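# Move the matching lettered box to the lone box's desk

## Task

One desk holds a group of five lettered boxes and a second desk holds a single lettered box. Find the box in the group whose top letter matches the single box's letter and set it down on the second desk's surface itself, not stacked on the single box or on anything else. Every other box must remain on the desk where it began. The robot must not tip over or finish leaning. The moved box has to stay put on its own, without the robot holding it, at the end.

## Robot and tools

ROBOT. A Hello Robot Stretch 3 with one arm: a two-wheel base (0.33 m long, 0.34 m wide), a lift carriage on a vertical mast, and a telescoping arm that reaches out to the robot's right side. The arm cannot move forward or back, so the base must be driven to line the gripper up along that direction. On-the-spot turns pivot about the point between the wheels, 0.05 m behind the front edge. With the arm pulled in and the wrist folded, a turn sweeps a circle of radius 0.28 m. An unfolded, level wrist reaches past that circle.

FRAMES. Base frame: origin on the floor between the drive wheels, x forward, y left, z up. hand_pose is reported in this frame, at the point where closed fingertips meet. The odometry frame is the base frame at the scene's start. Heading is positive to the left, from -3.142 to 3.142.

execute_actions takes "actions", a list run in order. Each action may hold "robot", "steps" (1 to 450 control steps at 30 per second, default 1) and "until" (only with steps). {"steps": n} alone just waits. An empty list only returns a result with camera images. One invalid action or out-of-range number rejects the whole call.

"robot" can be a single command, a list of up to 8 commands run one after another (including {"pause_s": s}, up to 15 s), or {"stop": true}, which brakes everything and clears the queue. A command holds any of:
- "base": exactly one key. {"translate_m": d} drives straight d metres, an offset from where the base is when the command starts; positive is forward, |d| at most 1. {"rotate_rad": d} turns in place by d radians, an offset; positive is counter-clockwise seen from above, |d| at most 3.2. No sideways motion.
- "joints": absolute targets, by name; unnamed joints keep their goals. lift_m 0 to 1.1 (arm height); arm_m 0 to 0.52 (extension); wrist_yaw_rad -1.345 to 4.42 (0 along the arm, positive swings toward the front, 3.0 folded over the base); wrist_pitch_rad -1.57 to 0.451 (negative tips fingers down); wrist_roll_rad -2.911 to 2.911; gripper_m -0.089 to 0.179 (bigger is wider; actual fingertip gap is smaller by about 0.007 nearly closed to 0.025 fully open); head_pan_rad -3.953 to 1.73 (positive left, -1.57 looks along the arm); head_tilt_rad -1.53 to 0.419 (negative down).
- "contact_limits": {"arm_m": effort percent 1 to 100}, the effort at which the arm halts; lower is gentler.
Motions run in parallel and keep going during later actions and while you think. A new command takes over at once and discards the rest of an older queue.

"until" ends an action early. {"robot": {"status": "ended"}} fires when nothing reads "moving" and the queue is not "running". Other fields compare like {"lift_m": [">", 0.3]} or {"base_status": ["!=", "moving"]}; joints offer reading, _goal and _status; also base_status, refusals, queue, queue_left. {"any": {"status": "ended"}} fires when any one motion or the queue finishes.

zoom_image: {"camera": one of head_camera, nav_camera, wrist_camera, "region": [x0, y0, x1, y1]} in pixels of that camera's latest image, top-left origin, at most 504 by 504. Use it to read the letters on box tops.

finished_scene: {"scene": number} ends the current scene permanently; only call it once everything has stopped and the box sits freely on the target desk.

RESULTS. base_status shows progress as (distance so far of goal). joint_goals, joint_status and measured_speeds list each joint. Status words: moving, done (within tolerance), off_target (rested short, may still push), contact_stop (hit something; the joint goes slack), time_out, stopped, not_commanded, torque_fault (a wrist servo shut off for about 10 s). "refused:" and "dropped:" lines name rejected goals and aborted queue items, counting from 0. robot.on_its_own appears when the robot changed a goal itself, when a joint is slack or off, or when base_tilt drifts 3 degrees or more. lidar_m has 12 ranges, 30-degree sectors counter-clockwise starting straight ahead, in a plane 0.17 m up (sees table legs, not tops). wrist_depth_mm and head_depth_mm are 7x7 grids of depth in mm. motor_effort is percent, with the peak in brackets. Odometry counts wheel turns, so slip looks like travel.

GRIPPER. Grip with gripper_m below the box's width; to let go, open at least 0.02 beyond the touch point. Neither reading nor "done" proves a grasp, so check the cameras. Squeezing too hard lets a stall guard weaken the grip.

SPEED. The base is fast (0.30 m/s, 1.9 rad/s) only when stowed: lift_m under 0.30, arm_m under 0.03, wrist_yaw_rad above 2.54; otherwise 0.10 m/s and 0.63 rad/s.

SAFETY. Fold or unfold the wrist only with lift_m 0.32 to 0.95, wrist_pitch_rad -0.4 and roll near 0; once folded the lift may drop to 0.25. With yaw below -0.4 keep pitch at -0.5 or lower. Pushing against something fixed with the gripper above about 0.45 m can tip the robot, especially a second push after a contact_stop. Do not drive while the gripper grips or presses on something immovable. If the base snags furniture, reverse that move in small steps; if tilted, free the gripper and lower lift_m to about 0.2. Avoid dropping or slamming the box, knocking others off, and hard pushes. Something may occasionally nudge loose objects.

Each tool is called after "Call:" as name(argument=value, ...) on one line, values as JSON.

## Session

Call:
execute_actions(actions=[])

Scene clock: 0.00 s.
robot.base_odometry: x=+0.000 y=+0.000 heading=+0.000 (m, m, rad; robot's odometry frame)
robot.turned_by_wheels: +0.000 (rad since the last result)
robot.turned_by_imu: +0.000 (rad since the last result)
robot.base_tilt: forward=+0.3 right=-0.4 (deg)
robot.lidar_m: 1.20 0.89 0.86 0.89 1.58 1.51 1.22 0.90 0.87 0.91 1.26 1.83
robot.head_depth_mm: 1806 2162 2146 2134 2085 2075 2084 / 1829 2281 2258 2246 2189 2182 2172 / 1847 2387 2324 2278 2095 2105 2132 / 1856 2488 1780 1795 1757 1843 1867 / 1886 2290 1478 1486 1506 1528 1544 / 1891 1255 1264 1274 1288 1297 1307 / 1754 1094 1103 1114 1127 1131 1140
robot.base_status: not_commanded
robot.joint_positions: lift_m=+0.395 arm_m=+0.000 wrist_yaw_rad=+3.039 wrist_pitch_rad=-0.599 wrist_roll_rad=-0.016 gripper_m=+0.037 head_pan_rad=+0.016 head_tilt_rad=-0.023
robot.joint_goals: lift_m=+0.395 arm_m=+0.000 wrist_yaw_rad=+3.039 wrist_pitch_rad=-0.599 wrist_roll_rad=-0.016 gripper_m=+0.037 head_pan_rad=+0.016 head_tilt_rad=-0.023
robot.joint_status: lift_m=not_commanded arm_m=not_commanded wrist_yaw_rad=not_commanded wrist_pitch_rad=not_commanded wrist_roll_rad=not_commanded gripper_m=not_commanded head_pan_rad=not_commanded head_tilt_rad=not_commanded
robot.measured_speeds: translate_m=+0.000 rotate_rad=+0.000 lift_m=+0.000 arm_m=+0.000 wrist_yaw_rad=+0.000 wrist_pitch_rad=+0.000 wrist_roll_rad=+0.000 head_pan_rad=+0.000 head_tilt_rad=+0.000
robot: refusals=0 queue=idle queue_left=0
robot.motor_effort: left_wheel=+0 right_wheel=+1 lift_m=+33 arm_m=+0 wrist_yaw_rad=-1 wrist_pitch_rad=+5 wrist_roll_rad=+0 gripper_m=-1 head_pan_rad=-1 head_tilt_rad=+0 (%)
robot.hand_pose: x=-0.0010 y=+0.0524 z=+0.3697 quat_wxyz=(+0.242, +0.680, +0.176, +0.670) (m; robot's base frame)
robot.wrist_depth_mm: - - - 979 842 761 706 / - - - - 935 821 766 / 889 893 934 953 935 895 820 / 739 745 774 779 780 812 816 / 636 645 - 653 673 678 678 / 558 558 - 586 585 584 593 / 486 - - - 508 521 531
pictures: head_camera (sideways: a quarter turn clockwise sets it upright), nav_camera (sideways: a quarter turn counterclockwise sets it upright), wrist_camera
Images, in order (width x height): head_camera 896x504, nav_camera 672x504, wrist_camera 644x364.

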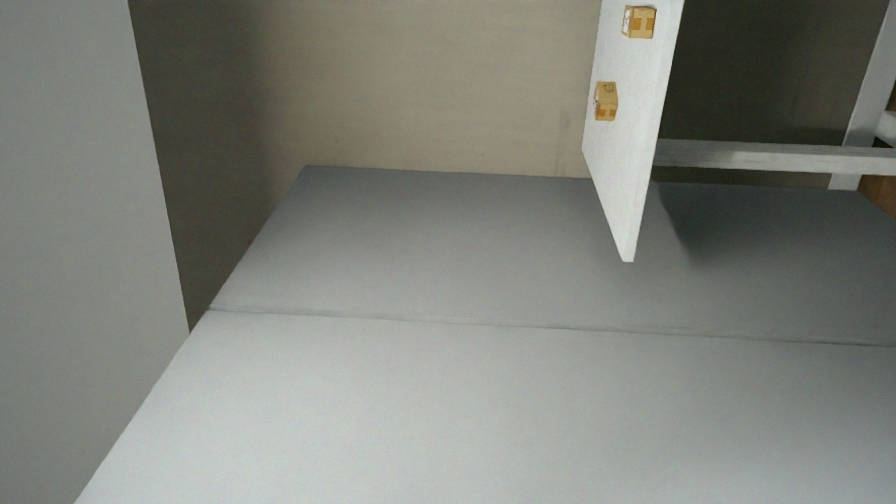

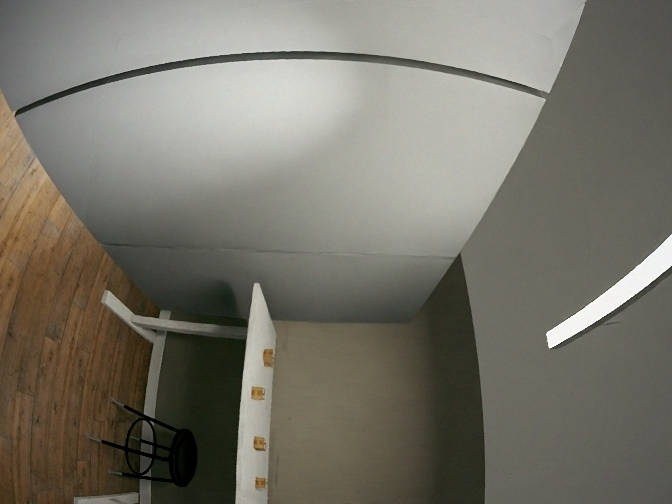

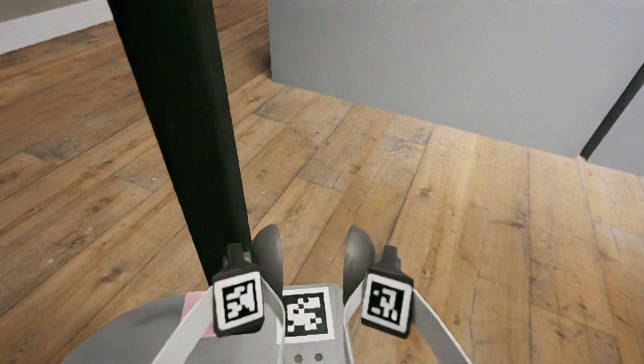

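Call:
execute_actions(actions=[{"robot":{"joints":{"head_pan_rad":-0.7,"head_tilt_rad":-0.4}},"steps":90,"until":{"robot":{"status":"ended"}}}])

Call:
execute_actions(actions=[{"robot":{"joints":{"head_pan_rad":-2.6,"head_tilt_rad":-0.4}},"steps":120,"until":{"robot":{"status":"ended"}}}])

Scene clock: 4.27 s.
robot.base_odometry: x=+0.000 y=+0.000 heading=+0.000 (m, m, rad; robot's odometry frame)
robot.turned_by_wheels: +0.000 (rad since the last result)
robot.turned_by_imu: +0.000 (rad since the last result)
robot.base_tilt: forward=+0.3 right=-0.4 (deg)
robot.lidar_m: 1.20 0.89 0.86 0.89 1.58 1.51 1.22 0.90 0.87 0.91 1.26 1.83
robot.head_depth_mm: 1644 1642 1644 1656 1660 1652 1524 / 1989 2061 1956 2079 2083 1882 1518 / 1996 2142 2214 2382 2353 1890 1508 / 1963 2083 2175 2389 2469 1882 1493 / 1939 2048 2139 2017 2287 1835 1482 / 1893 2010 2061 2273 2358 1831 1476 / 1859 1966 2020 2238 2323 1824 1468
robot.base_status: not_commanded
robot.joint_positions: lift_m=+0.395 arm_m=+0.000 wrist_yaw_rad=+3.039 wrist_pitch_rad=-0.599 wrist_roll_rad=-0.016 gripper_m=+0.037 head_pan_rad=-0.693 head_tilt_rad=-0.395
robot.joint_goals: lift_m=+0.395 arm_m=+0.000 wrist_yaw_rad=+3.039 wrist_pitch_rad=-0.599 wrist_roll_rad=-0.016 gripper_m=+0.037 head_pan_rad=-0.700 head_tilt_rad=-0.400
robot.joint_status: lift_m=not_commanded arm_m=not_commanded wrist_yaw_rad=not_commanded wrist_pitch_rad=not_commanded wrist_roll_rad=not_commanded gripper_m=not_commanded head_pan_rad=done head_tilt_rad=done
robot.measured_speeds: translate_m=+0.000 rotate_rad=+0.000 lift_m=+0.000 arm_m=+0.000 wrist_yaw_rad=+0.000 wrist_pitch_rad=+0.000 wrist_roll_rad=+0.000 head_pan_rad=+0.000 head_tilt_rad=+0.000
robot: refusals=0 queue=done queue_left=0
robot.motor_effort: left_wheel=+0(0) right_wheel=+1(1) lift_m=+33(33) arm_m=+0(0) wrist_yaw_rad=-1(0) wrist_pitch_rad=+5(5) wrist_roll_rad=+0(0) gripper_m=+0(1) head_pan_rad=-4(42) head_tilt_rad=-2(18) (%)
robot.hand_pose: x=-0.0010 y=+0.0524 z=+0.3697 quat_wxyz=(+0.242, +0.680, +0.176, +0.670) (m; robot's base frame)
robot.wrist_depth_mm: - - - 953 849 760 690 / - - - - 919 823 749 / 877 902 910 945 949 888 817 / 740 742 770 787 808 809 832 / 627 639 - 670 679 673 687 / 557 563 - 590 590 583 599 / 492 - - - 502 519 530
pictures: head_camera (sideways: a quarter turn clockwise sets it upright), nav_camera (sideways: a quarter turn counterclockwise sets it upright), wrist_camera
Images, in order (width x height): head_camera 896x504, nav_camera 672x504, wrist_camera 644x364.

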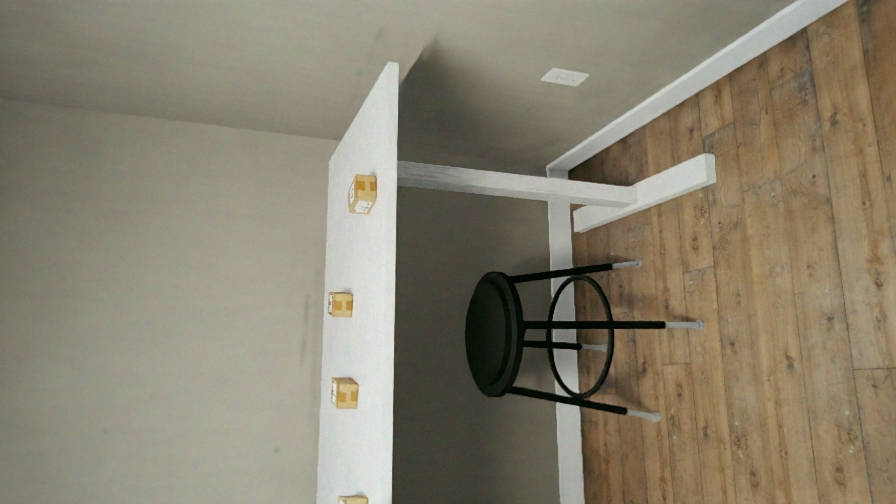

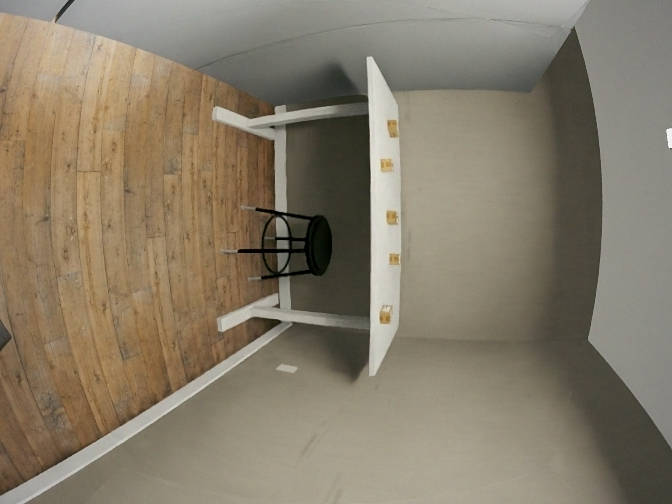

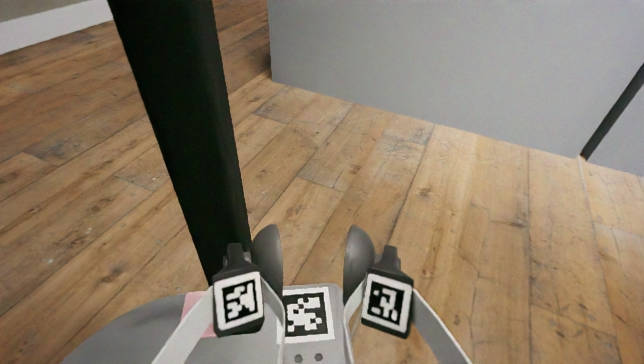

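Scene clock: 5.80 s.
robot.base_odometry: x=+0.000 y=+0.000 heading=+0.000 (m, m, rad; robot's odometry frame)
robot.turned_by_wheels: +0.000 (rad since the last result)
robot.turned_by_imu: +0.000 (rad since the last result)
robot.base_tilt: forward=+0.3 right=-0.3 (deg)
robot.lidar_m: 1.20 0.89 0.86 0.89 1.58 1.51 1.22 0.90 0.87 0.91 1.26 1.83
robot.head_depth_mm: 1020 1098 1202 1326 1470 1640 1523 / 955 1032 1111 1215 1333 1490 1519 / 903 964 1041 1126 1230 1356 1440 / 849 906 971 1050 1143 1247 1368 / 790 858 915 986 1065 1149 1255 / 748 811 862 924 991 1070 1165 / 712 772 820 869 930 1000 1080
robot.base_status: not_commanded
robot.joint_positions: lift_m=+0.395 arm_m=+0.000 wrist_yaw_rad=+3.039 wrist_pitch_rad=-0.599 wrist_roll_rad=-0.016 gripper_m=+0.037 head_pan_rad=-2.593 head_tilt_rad=-0.395
robot.joint_goals: lift_m=+0.395 arm_m=+0.000 wrist_yaw_rad=+3.039 wrist_pitch_rad=-0.599 wrist_roll_rad=-0.016 gripper_m=+0.037 head_pan_rad=-2.600 head_tilt_rad=-0.400
robot.joint_status: lift_m=not_commanded arm_m=not_commanded wrist_yaw_rad=not_commanded wrist_pitch_rad=not_commanded wrist_roll_rad=not_commanded gripper_m=not_commanded head_pan_rad=done head_tilt_rad=done
robot.measured_speeds: translate_m=+0.000 rotate_rad=+0.000 lift_m=+0.000 arm_m=+0.000 wrist_yaw_rad=+0.000 wrist_pitch_rad=+0.000 wrist_roll_rad=+0.000 head_pan_rad=+0.000 head_tilt_rad=+0.000
robot: refusals=0 queue=done queue_left=0
robot.motor_effort: left_wheel=-1(0) right_wheel=+1(0) lift_m=+33(33) arm_m=+0(0) wrist_yaw_rad=+0(0) wrist_pitch_rad=+4(5) wrist_roll_rad=+0(0) gripper_m=-1(1) head_pan_rad=-3(40) head_tilt_rad=-2(1) (%)
robot.hand_pose: x=-0.0010 y=+0.0524 z=+0.3697 quat_wxyz=(+0.242, +0.680, +0.176, +0.670) (m; robot's base frame)
robot.wrist_depth_mm: - - - 965 846 774 694 / - - - - 932 830 751 / 881 895 924 944 967 906 814 / 745 753 782 762 798 800 813 / 635 638 - 668 673 675 698 / 559 563 - 589 589 587 607 / 494 - - - 501 518 525
pictures: head_camera (sideways: a quarter turn clockwise sets it upright), nav_camera (sideways: a quarter turn counterclockwise sets it upright), wrist_camera
Images, in order (width x height): head_camera 896x504, nav_camera 672x504, wrist_camera 644x364.

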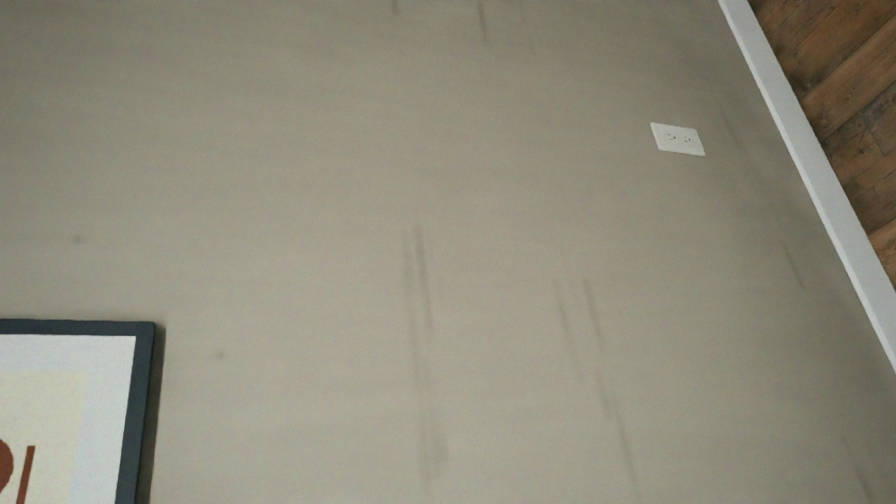

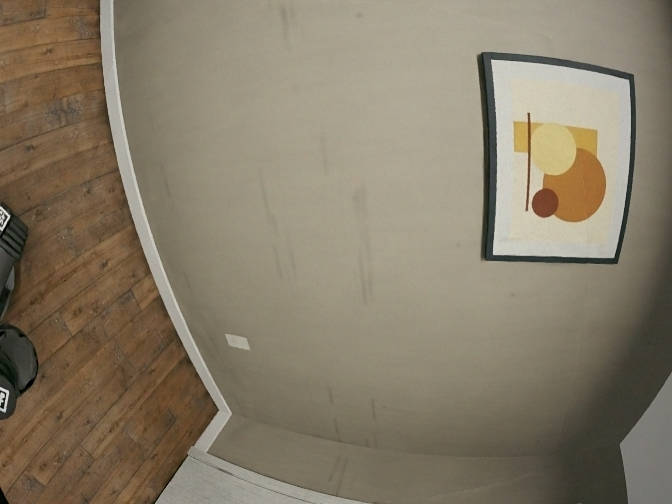

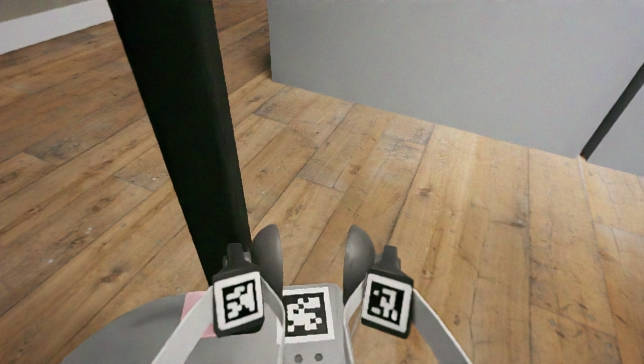

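Call:
execute_actions(actions=[{"robot":{"joints":{"head_pan_rad":-3.7,"head_tilt_rad":-0.4}},"steps":120,"until":{"robot":{"status":"ended"}}}])

Scene clock: 8.57 s.
robot.base_odometry: x=+0.000 y=+0.000 heading=+0.000 (m, m, rad; robot's odometry frame)
robot.turned_by_wheels: +0.000 (rad since the last result)
robot.turned_by_imu: +0.000 (rad since the last result)
robot.base_tilt: forward=+0.2 right=-0.3 (deg)
robot.lidar_m: 1.20 0.89 0.86 0.89 1.58 1.51 1.22 0.90 0.87 0.91 1.26 1.83
robot.head_depth_mm: 1341 1429 1515 1628 1752 1850 1572 / 1319 1415 1508 1620 1747 1839 1511 / 1312 1385 1475 1593 1712 1820 1495 / 1305 1380 1471 1590 1698 1793 1493 / 1301 1376 1465 1572 1684 1786 1484 / 1286 1371 1457 1554 1679 1768 1458 / 1282 1356 1450 1552 1671 1743 1459
robot.base_status: not_commanded
robot.joint_positions: lift_m=+0.395 arm_m=+0.000 wrist_yaw_rad=+3.039 wrist_pitch_rad=-0.599 wrist_roll_rad=-0.016 gripper_m=+0.037 head_pan_rad=-3.693 head_tilt_rad=-0.395
robot.joint_goals: lift_m=+0.395 arm_m=+0.000 wrist_yaw_rad=+3.039 wrist_pitch_rad=-0.599 wrist_roll_rad=-0.016 gripper_m=+0.037 head_pan_rad=-3.700 head_tilt_rad=-0.400
robot.joint_status: lift_m=not_commanded arm_m=not_commanded wrist_yaw_rad=not_commanded wrist_pitch_rad=not_commanded wrist_roll_rad=not_commanded gripper_m=not_commanded head_pan_rad=done head_tilt_rad=done
robot.measured_speeds: translate_m=+0.000 rotate_rad=+0.000 lift_m=+0.000 arm_m=+0.000 wrist_yaw_rad=+0.000 wrist_pitch_rad=+0.000 wrist_roll_rad=+0.000 head_pan_rad=+0.000 head_tilt_rad=+0.000
robot: refusals=0 queue=done queue_left=0
robot.motor_effort: left_wheel=+0(0) right_wheel=+1(0) lift_m=+33(33) arm_m=+0(1) wrist_yaw_rad=-1(0) wrist_pitch_rad=+5(5) wrist_roll_rad=+0(0) gripper_m=+0(1) head_pan_rad=-4(42) head_tilt_rad=-1(2) (%)
robot.hand_pose: x=-0.0010 y=+0.0524 z=+0.3697 quat_wxyz=(+0.242, +0.680, +0.176, +0.670) (m; robot's base frame)
robot.wrist_depth_mm: - - - 948 859 769 698 / - - - - 918 844 732 / 867 898 919 945 955 904 810 / 732 749 766 785 797 799 814 / 630 642 - 659 669 687 694 / 560 564 - 597 583 591 601 / 493 - - - 495 523 523
pictures: head_camera (sideways: a quarter turn clockwise sets it upright), nav_camera (sideways: a quarter turn counterclockwise sets it upright), wrist_camera
Images, in order (width x height): head_camera 896x504, nav_camera 672x504, wrist_camera 644x364.

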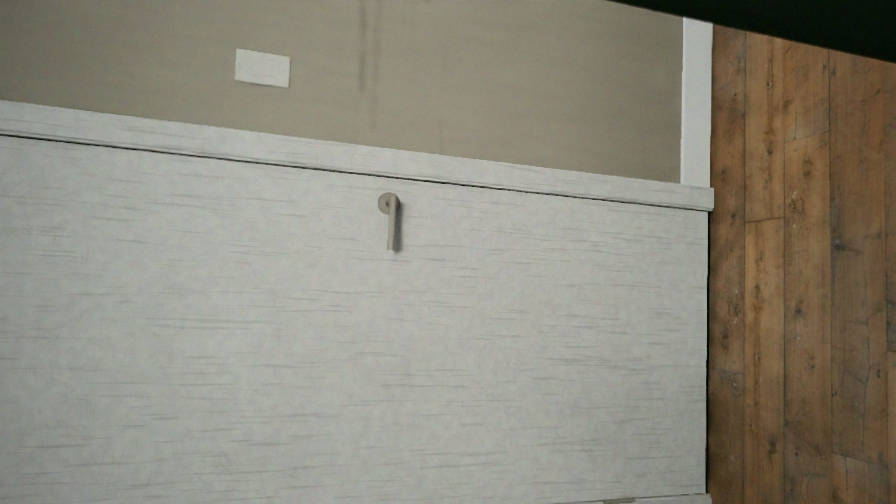

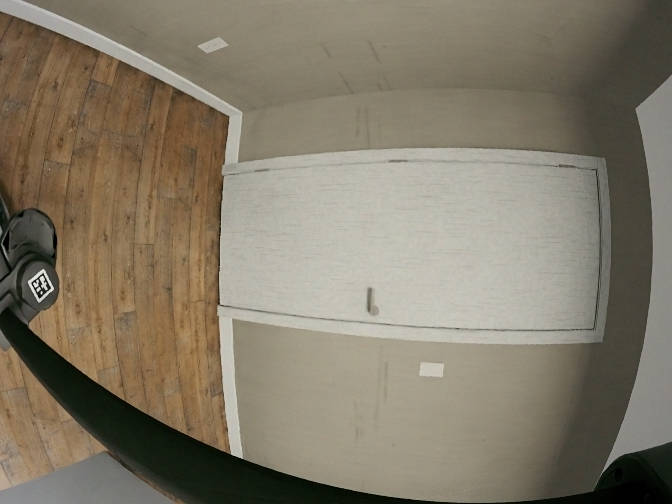

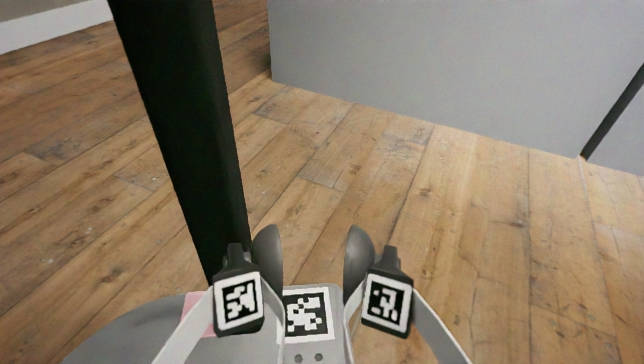

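Call:
execute_actions(actions=[{"robot":{"joints":{"head_pan_rad":1.73,"head_tilt_rad":-0.4}},"steps":150,"until":{"robot":{"status":"ended"}}}])

Scene clock: 14.00 s.
robot.base_odometry: x=+0.000 y=+0.000 heading=+0.000 (m, m, rad; robot's odometry frame)
robot.turned_by_wheels: +0.000 (rad since the last result)
robot.turned_by_imu: +0.000 (rad since the last result)
robot.base_tilt: forward=+0.3 right=-0.4 (deg)
robot.lidar_m: 1.20 0.89 0.86 0.89 1.58 1.51 1.22 0.90 0.87 0.91 1.26 1.83
robot.head_depth_mm: 750 782 818 855 900 945 997 / 800 833 872 918 964 1025 1079 / 851 893 942 987 1047 1108 1182 / 2188 2365 2514 2714 2269 1256 1324 / 1952 2075 2253 2389 2437 1857 1477 / 1755 1856 1969 2119 2219 1841 1468 / 1594 1680 1780 1890 2035 1837 1462
robot.base_status: not_commanded
robot.joint_positions: lift_m=+0.395 arm_m=+0.000 wrist_yaw_rad=+3.039 wrist_pitch_rad=-0.599 wrist_roll_rad=-0.016 gripper_m=+0.037 head_pan_rad=+1.723 head_tilt_rad=-0.395
robot.joint_goals: lift_m=+0.395 arm_m=+0.000 wrist_yaw_rad=+3.039 wrist_pitch_rad=-0.599 wrist_roll_rad=-0.016 gripper_m=+0.037 head_pan_rad=+1.730 head_tilt_rad=-0.400
robot.joint_status: lift_m=not_commanded arm_m=not_commanded wrist_yaw_rad=not_commanded wrist_pitch_rad=not_commanded wrist_roll_rad=not_commanded gripper_m=not_commanded head_pan_rad=done head_tilt_rad=done
robot.measured_speeds: translate_m=+0.000 rotate_rad=+0.000 lift_m=+0.000 arm_m=+0.000 wrist_yaw_rad=+0.000 wrist_pitch_rad=+0.000 wrist_roll_rad=+0.000 head_pan_rad=+0.000 head_tilt_rad=+0.000
robot: refusals=0 queue=done queue_left=0
robot.motor_effort: left_wheel=+0(1) right_wheel=+1(1) lift_m=+33(33) arm_m=-1(0) wrist_yaw_rad=+0(0) wrist_pitch_rad=+5(4) wrist_roll_rad=+0(0) gripper_m=-1(0) head_pan_rad=+3(42) head_tilt_rad=-2(2) (%)
robot.hand_pose: x=-0.0010 y=+0.0524 z=+0.3697 quat_wxyz=(+0.242, +0.680, +0.176, +0.670) (m; robot's base frame)
robot.wrist_depth_mm: - - - 932 825 773 707 / - - - - 947 822 750 / 889 896 912 928 952 893 810 / 735 735 758 770 786 782 800 / 626 647 - 657 662 669 686 / 552 566 - 592 588 600 600 / 492 - - - 507 510 522
pictures: head_camera (sideways: a quarter turn clockwise sets it upright), nav_camera (sideways: a quarter turn counterclockwise sets it upright), wrist_camera
Images, in order (width x height): head_camera 896x504, nav_camera 672x504, wrist_camera 644x364.

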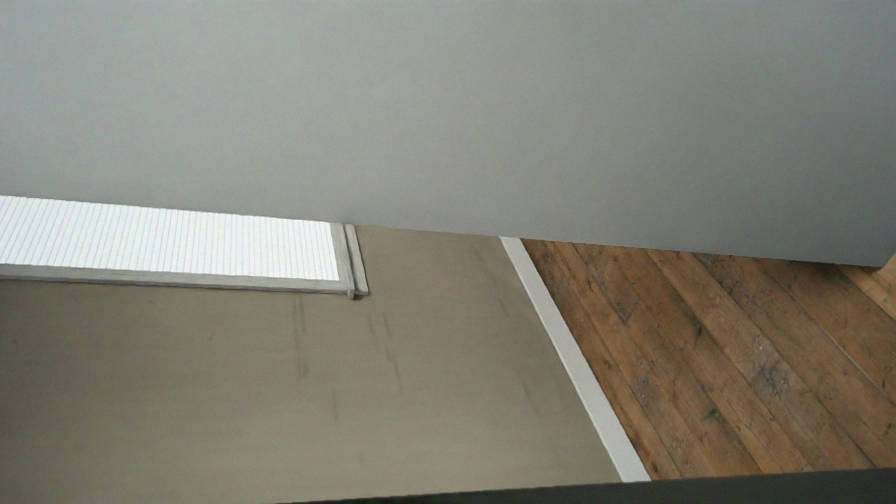

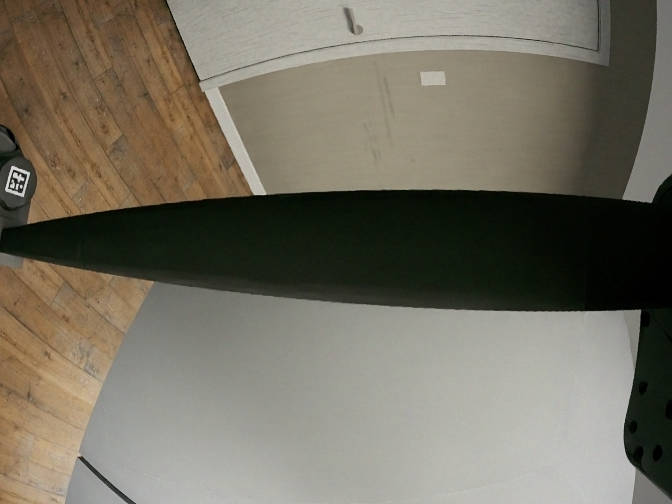

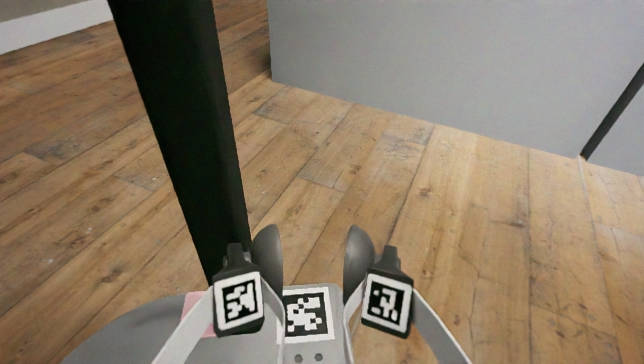

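Call:
execute_actions(actions=[{"robot":[{"joints":{"lift_m":0.27,"head_pan_rad":-0.6,"head_tilt_rad":-0.5}},{"base":{"rotate_rad":2.62}},{"base":{"translate_m":1.0}},{"base":{"translate_m":0.17}},{"base":{"rotate_rad":-1.57}},{"base":{"translate_m":1.0}},{"base":{"translate_m":0.6}}],"steps":450,"until":{"robot":{"status":"ended"}}},{"steps":300,"until":{"robot":{"status":"ended"}}}])

Scene clock: 41.67 s.
robot.base_odometry: x=-0.218 y=+1.971 heading=+1.050 (m, m, rad; robot's odometry frame)
robot.turned_by_wheels: +1.050 (rad since the last result)
robot.turned_by_imu: +1.030 (rad since the last result)
robot.base_tilt: forward=+0.2 right=-0.3 (deg)
robot.lidar_m: 1.24 0.47 0.35 0.34 0.35 0.49 1.27 0.87 0.68 1.52 2.72 2.00
robot.head_depth_mm: 3037 3364 3718 3198 2257 1732 1407 / 2781 3091 3162 2912 2196 1716 1395 / 2598 2849 2884 3097 2195 1704 1399 / 2404 2629 2559 2992 2149 1690 1378 / 2250 2455 2255 2807 2148 1668 1363 / 2138 2311 2182 2523 2107 1643 1356 / 2000 2154 2272 2475 2097 1638 1345
robot.base_status: done (translate_m +0.6000 of +0.6000)
robot.joint_positions: lift_m=+0.271 arm_m=+0.000 wrist_yaw_rad=+3.039 wrist_pitch_rad=-0.600 wrist_roll_rad=-0.016 gripper_m=+0.037 head_pan_rad=-0.593 head_tilt_rad=-0.495
robot.joint_goals: lift_m=+0.270 arm_m=+0.000 wrist_yaw_rad=+3.039 wrist_pitch_rad=-0.600 wrist_roll_rad=-0.016 gripper_m=+0.037 head_pan_rad=-0.600 head_tilt_rad=-0.500
robot.joint_status: lift_m=done arm_m=not_commanded wrist_yaw_rad=not_commanded wrist_pitch_rad=not_commanded wrist_roll_rad=not_commanded gripper_m=not_commanded head_pan_rad=done head_tilt_rad=done
robot.measured_speeds: translate_m=+0.000 rotate_rad=+0.000 lift_m=+0.000 arm_m=+0.000 wrist_yaw_rad=+0.000 wrist_pitch_rad=+0.000 wrist_roll_rad=+0.000 head_pan_rad=+0.000 head_tilt_rad=+0.000
robot: refusals=0 queue=done queue_left=0
robot.motor_effort: left_wheel=+1(8) right_wheel=-3(14) lift_m=+13(31) arm_m=-1(1) wrist_yaw_rad=-1(0) wrist_pitch_rad=+5(5) wrist_roll_rad=+0(0) gripper_m=+0(1) head_pan_rad=-4(40) head_tilt_rad=-2(9) (%)
robot.hand_pose: x=-0.0010 y=+0.0522 z=+0.2448 quat_wxyz=(+0.242, +0.680, +0.176, +0.670) (m; robot's base frame)
robot.wrist_depth_mm: 343 346 358 362 375 384 393 / 372 382 397 404 410 432 440 / 420 427 446 457 476 488 504 / 454 468 484 504 522 538 563 / 484 507 - - 509 507 525 / - - - - 438 444 451 / - - - - 381 394 398
pictures: head_camera (sideways: a quarter turn clockwise sets it upright), nav_camera (sideways: a quarter turn counterclockwise sets it upright), wrist_camera
Images, in order (width x height): head_camera 896x504, nav_camera 672x504, wrist_camera 644x364.

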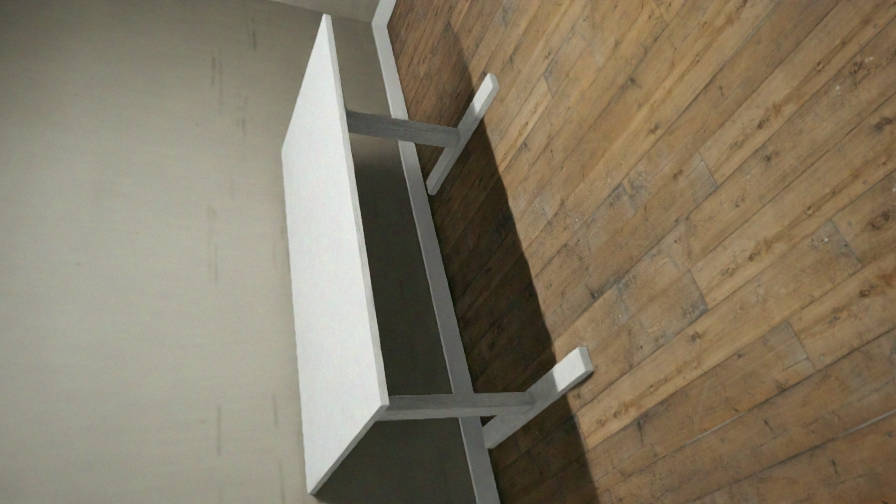

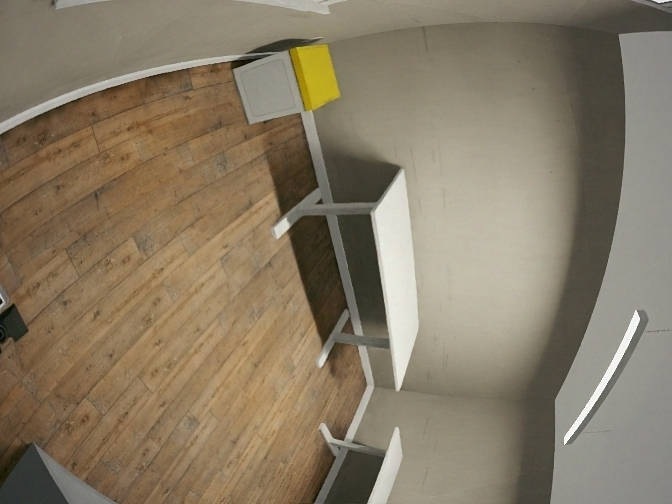

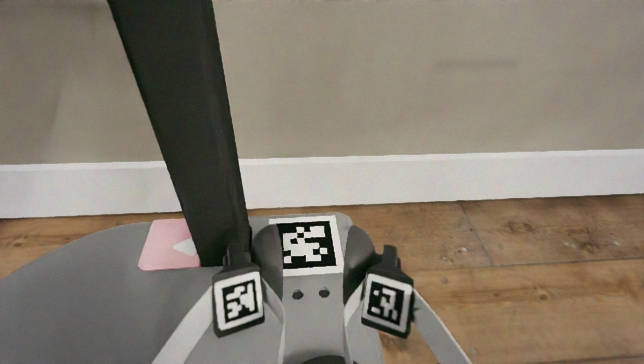

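Empty desk; another to the right. Go there.

Call:
execute_actions(actions=[{"robot":[{"base":{"translate_m":0.3}},{"base":{"rotate_rad":-1.57},"joints":{"head_pan_rad":0}},{"base":{"translate_m":1.0}},{"base":{"translate_m":1.0}}],"steps":450,"until":{"robot":{"status":"ended"}}}])

Scene clock: 58.87 s.
robot.base_odometry: x=+1.667 y=+1.238 heading=-0.520 (m, m, rad; robot's odometry frame)
robot.turned_by_wheels: -1.570 (rad since the last result)
robot.turned_by_imu: -1.542 (rad since the last result)
robot.base_tilt: forward=-0.6 right=-3.3 (deg)
robot.lidar_m: 1.42 1.27 2.01 1.47 1.91 2.29 2.33 1.47 0.73 1.07 0.76 1.02
robot.head_depth_mm: 1209 1308 1415 1496 1004 857 1403 / 1203 1300 1414 1402 992 848 1360 / 1201 1303 1402 1377 976 839 1389 / 1198 1301 1408 1352 967 830 1377 / 1196 1289 1398 1336 951 819 1360 / 1196 1284 1399 1315 942 816 1359 / 1185 1279 1391 1286 933 1493 1342
robot.base_status: moving (translate_m +1.0000 of +1.0000)
robot.joint_positions: lift_m=+0.271 arm_m=+0.000 wrist_yaw_rad=+3.039 wrist_pitch_rad=-0.600 wrist_roll_rad=-0.016 gripper_m=+0.037 head_pan_rad=-0.007 head_tilt_rad=-0.495
robot.joint_goals: lift_m=+0.270 arm_m=+0.000 wrist_yaw_rad=+3.039 wrist_pitch_rad=-0.600 wrist_roll_rad=-0.016 gripper_m=+0.037 head_pan_rad=+0.000 head_tilt_rad=-0.500
robot.joint_status: lift_m=done arm_m=not_commanded wrist_yaw_rad=not_commanded wrist_pitch_rad=not_commanded wrist_roll_rad=not_commanded gripper_m=not_commanded head_pan_rad=done head_tilt_rad=done
robot.measured_speeds: translate_m=+0.000 rotate_rad=+0.000 lift_m=+0.000 arm_m=+0.000 wrist_yaw_rad=+0.000 wrist_pitch_rad=+0.000 wrist_roll_rad=+0.000 head_pan_rad=+0.000 head_tilt_rad=+0.000
robot: refusals=0 queue=running queue_left=0
robot.motor_effort: left_wheel=+2(7) right_wheel=-1(10) lift_m=+13(13) arm_m=-1(1) wrist_yaw_rad=+0(0) wrist_pitch_rad=+5(5) wrist_roll_rad=+0(0) gripper_m=+0(1) head_pan_rad=+4(38) head_tilt_rad=-2(2) (%)
robot.hand_pose: x=-0.0010 y=+0.0522 z=+0.2448 quat_wxyz=(+0.242, +0.680, +0.176, +0.670) (m; robot's base frame)
robot.wrist_depth_mm: - - - - - - - / 826 828 866 888 922 929 966 / 668 672 693 713 715 738 755 / 557 563 571 578 590 598 609 / 483 506 - - 503 510 514 / - - - - 444 444 454 / - - - - 381 389 399
pictures: head_camera (sideways: a quarter turn clockwise sets it upright), nav_camera (sideways: a quarter turn counterclockwise sets it upright), wrist_camera
Images, in order (width x height): head_camera 896x504, nav_camera 672x504, wrist_camera 644x364.

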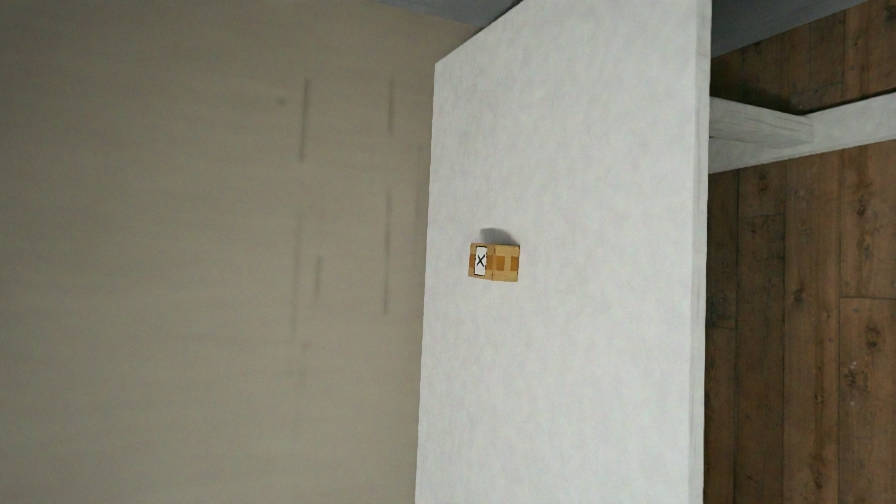

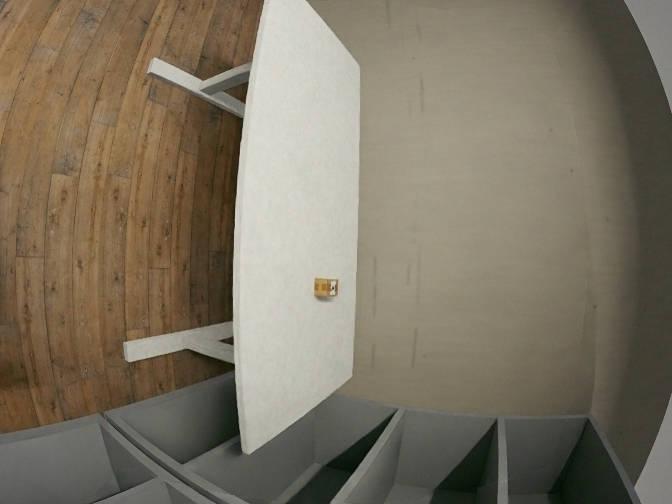

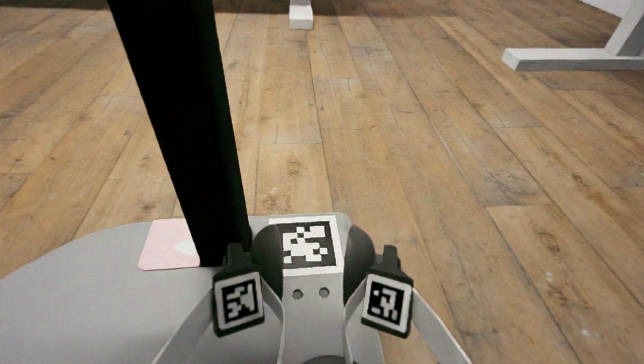

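Call:
execute_actions(actions=[{"robot":[{"base":{"translate_m":-1.0}},{"base":{"translate_m":-1.0}},{"base":{"rotate_rad":-1.6}},{"base":{"translate_m":0.6}}],"steps":450,"until":{"robot":{"status":"ended"}}},{"steps":200,"until":{"robot":{"status":"ended"}}}])

Scene clock: 77.13 s.
robot.base_odometry: x=-0.382 y=+1.719 heading=-2.120 (m, m, rad; robot's odometry frame)
robot.turned_by_wheels: -1.600 (rad since the last result)
robot.turned_by_imu: -1.569 (rad since the last result)
robot.base_tilt: forward=+0.2 right=-0.4 (deg)
robot.lidar_m: 1.20 2.24 0.65 0.63 3.54 2.28 1.31 0.47 0.34 0.33 0.34 0.47
robot.head_depth_mm: 807 836 845 828 813 799 787 / 1168 1140 1104 1042 1086 1087 1063 / 1827 1954 1765 1714 1649 1572 1352 / 1854 1989 2149 2359 2184 1676 1379 / 1839 1981 2159 2346 2147 1676 1360 / 1825 1977 2137 2348 2102 1653 1358 / 1822 1970 2133 2318 2095 1633 1352
robot.base_status: done (translate_m +0.6000 of +0.6000)
robot.joint_positions: lift_m=+0.271 arm_m=+0.000 wrist_yaw_rad=+3.039 wrist_pitch_rad=-0.600 wrist_roll_rad=-0.016 gripper_m=+0.037 head_pan_rad=-0.007 head_tilt_rad=-0.495
robot.joint_goals: lift_m=+0.270 arm_m=+0.000 wrist_yaw_rad=+3.039 wrist_pitch_rad=-0.600 wrist_roll_rad=-0.016 gripper_m=+0.037 head_pan_rad=+0.000 head_tilt_rad=-0.500
robot.joint_status: lift_m=done arm_m=not_commanded wrist_yaw_rad=not_commanded wrist_pitch_rad=not_commanded wrist_roll_rad=not_commanded gripper_m=not_commanded head_pan_rad=done head_tilt_rad=done
robot.measured_speeds: translate_m=+0.000 rotate_rad=+0.000 lift_m=+0.000 arm_m=+0.000 wrist_yaw_rad=+0.000 wrist_pitch_rad=+0.000 wrist_roll_rad=+0.000 head_pan_rad=+0.000 head_tilt_rad=+0.000
robot: refusals=0 queue=done queue_left=0
robot.motor_effort: left_wheel=+1(7) right_wheel=-3(10) lift_m=+13(13) arm_m=-2(1) wrist_yaw_rad=-1(0) wrist_pitch_rad=+5(5) wrist_roll_rad=+0(0) gripper_m=+0(1) head_pan_rad=+4(4) head_tilt_rad=-1(2) (%)
robot.hand_pose: x=-0.0010 y=+0.0522 z=+0.2448 quat_wxyz=(+0.242, +0.680, +0.176, +0.670) (m; robot's base frame)
robot.wrist_depth_mm: - - - 657 671 - - / 818 830 879 713 748 885 979 / 663 664 694 706 730 731 758 / 555 559 578 579 598 599 609 / 484 508 - - 501 513 518 / - - - - 443 443 450 / - - - - 377 389 396
pictures: head_camera (sideways: a quarter turn clockwise sets it upright), nav_camera (sideways: a quarter turn counterclockwise sets it upright), wrist_camera
Images, in order (width x height): head_camera 896x504, nav_camera 672x504, wrist_camera 644x364.

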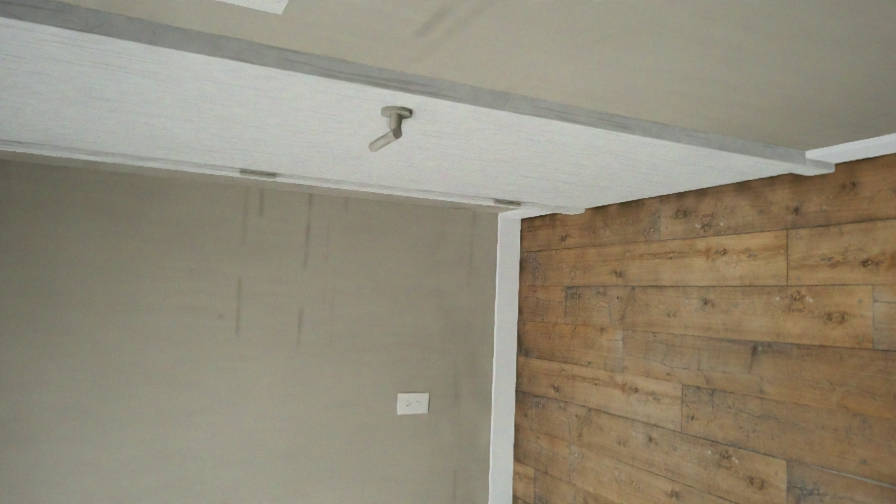

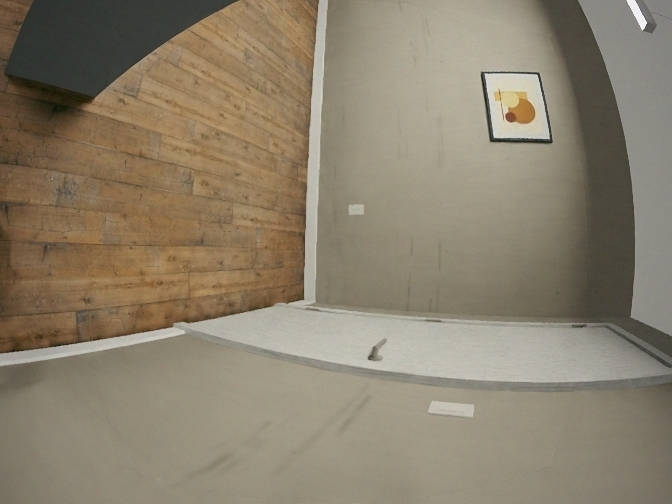

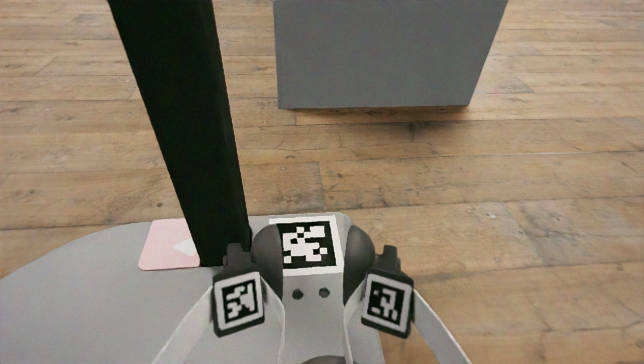

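Plenty of gap.

Call:
execute_actions(actions=[{"robot":[{"base":{"translate_m":1.0}},{"base":{"translate_m":0.3}},{"base":{"rotate_rad":1.6}},{"base":{"translate_m":1.0}},{"base":{"translate_m":0.7}}],"steps":450,"until":{"robot":{"status":"ended"}}},{"steps":200,"until":{"robot":{"status":"ended"}}}])

Scene clock: 98.30 s.
robot.base_odometry: x=+0.415 y=-0.234 heading=-0.520 (m, m, rad; robot's odometry frame)
robot.turned_by_wheels: +1.600 (rad since the last result)
robot.turned_by_imu: +1.568 (rad since the last result)
robot.base_tilt: forward=+0.2 right=-0.4 (deg)
robot.lidar_m: 1.08 1.17 0.86 0.83 0.87 1.21 2.00 1.25 0.92 0.89 0.94 1.30
robot.head_depth_mm: 1483 1597 1504 1893 1993 1660 1399 / 1473 1600 1477 1894 2030 1706 1399 / 1476 1578 1419 1851 1431 1688 1398 / 1464 1592 1365 1848 1914 1672 1368 / 1468 1578 1346 1864 2005 1656 1368 / 1458 1572 1307 1867 1986 1641 1357 / 1457 1568 1272 1858 1989 1636 1345
robot.base_status: done (translate_m +0.7000 of +0.7000)
robot.joint_positions: lift_m=+0.271 arm_m=+0.000 wrist_yaw_rad=+3.039 wrist_pitch_rad=-0.600 wrist_roll_rad=-0.016 gripper_m=+0.037 head_pan_rad=-0.007 head_tilt_rad=-0.495
robot.joint_goals: lift_m=+0.270 arm_m=+0.000 wrist_yaw_rad=+3.039 wrist_pitch_rad=-0.600 wrist_roll_rad=-0.016 gripper_m=+0.037 head_pan_rad=+0.000 head_tilt_rad=-0.500
robot.joint_status: lift_m=done arm_m=not_commanded wrist_yaw_rad=not_commanded wrist_pitch_rad=not_commanded wrist_roll_rad=not_commanded gripper_m=not_commanded head_pan_rad=done head_tilt_rad=done
robot.measured_speeds: translate_m=+0.000 rotate_rad=+0.000 lift_m=+0.000 arm_m=+0.000 wrist_yaw_rad=+0.000 wrist_pitch_rad=+0.000 wrist_roll_rad=+0.000 head_pan_rad=+0.000 head_tilt_rad=+0.000
robot: refusals=0 queue=done queue_left=0
robot.motor_effort: left_wheel=-2(7) right_wheel=+3(14) lift_m=+13(13) arm_m=-1(1) wrist_yaw_rad=-1(0) wrist_pitch_rad=+5(5) wrist_roll_rad=+0(0) gripper_m=-1(2) head_pan_rad=+4(4) head_tilt_rad=-1(2) (%)
robot.hand_pose: x=-0.0010 y=+0.0522 z=+0.2448 quat_wxyz=(+0.242, +0.680, +0.176, +0.670) (m; robot's base frame)
robot.wrist_depth_mm: 803 816 834 836 870 910 906 / 827 825 883 904 907 926 953 / 673 674 686 694 724 736 757 / 554 562 575 582 592 605 608 / 480 509 - - 504 513 524 / - - - - 437 442 451 / - - - - 378 395 395
pictures: head_camera (sideways: a quarter turn clockwise sets it upright), nav_camera (sideways: a quarter turn counterclockwise sets it upright), wrist_camera
Images, in order (width x height): head_camera 896x504, nav_camera 672x504, wrist_camera 644x364.

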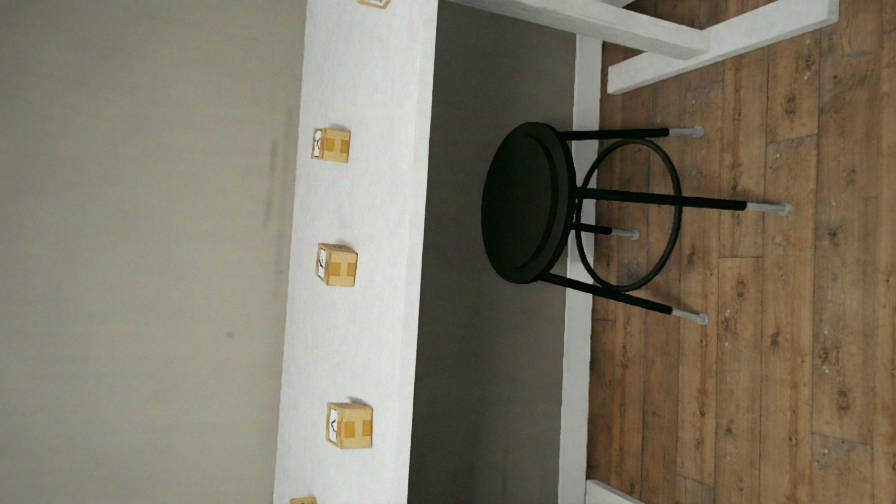

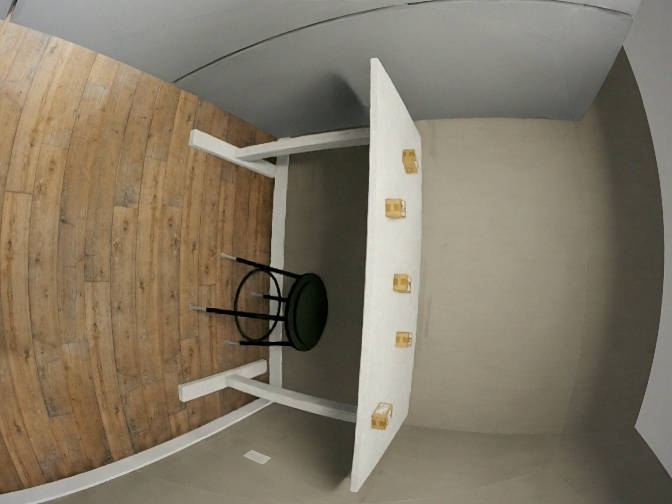

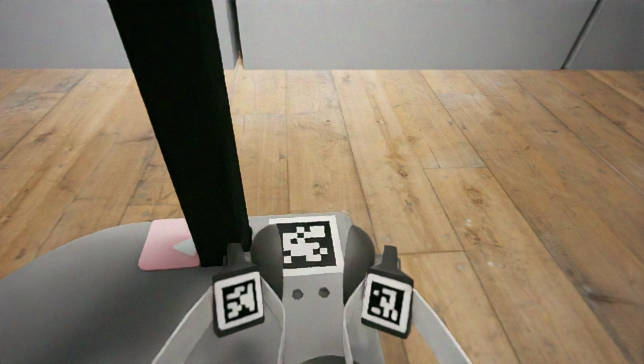

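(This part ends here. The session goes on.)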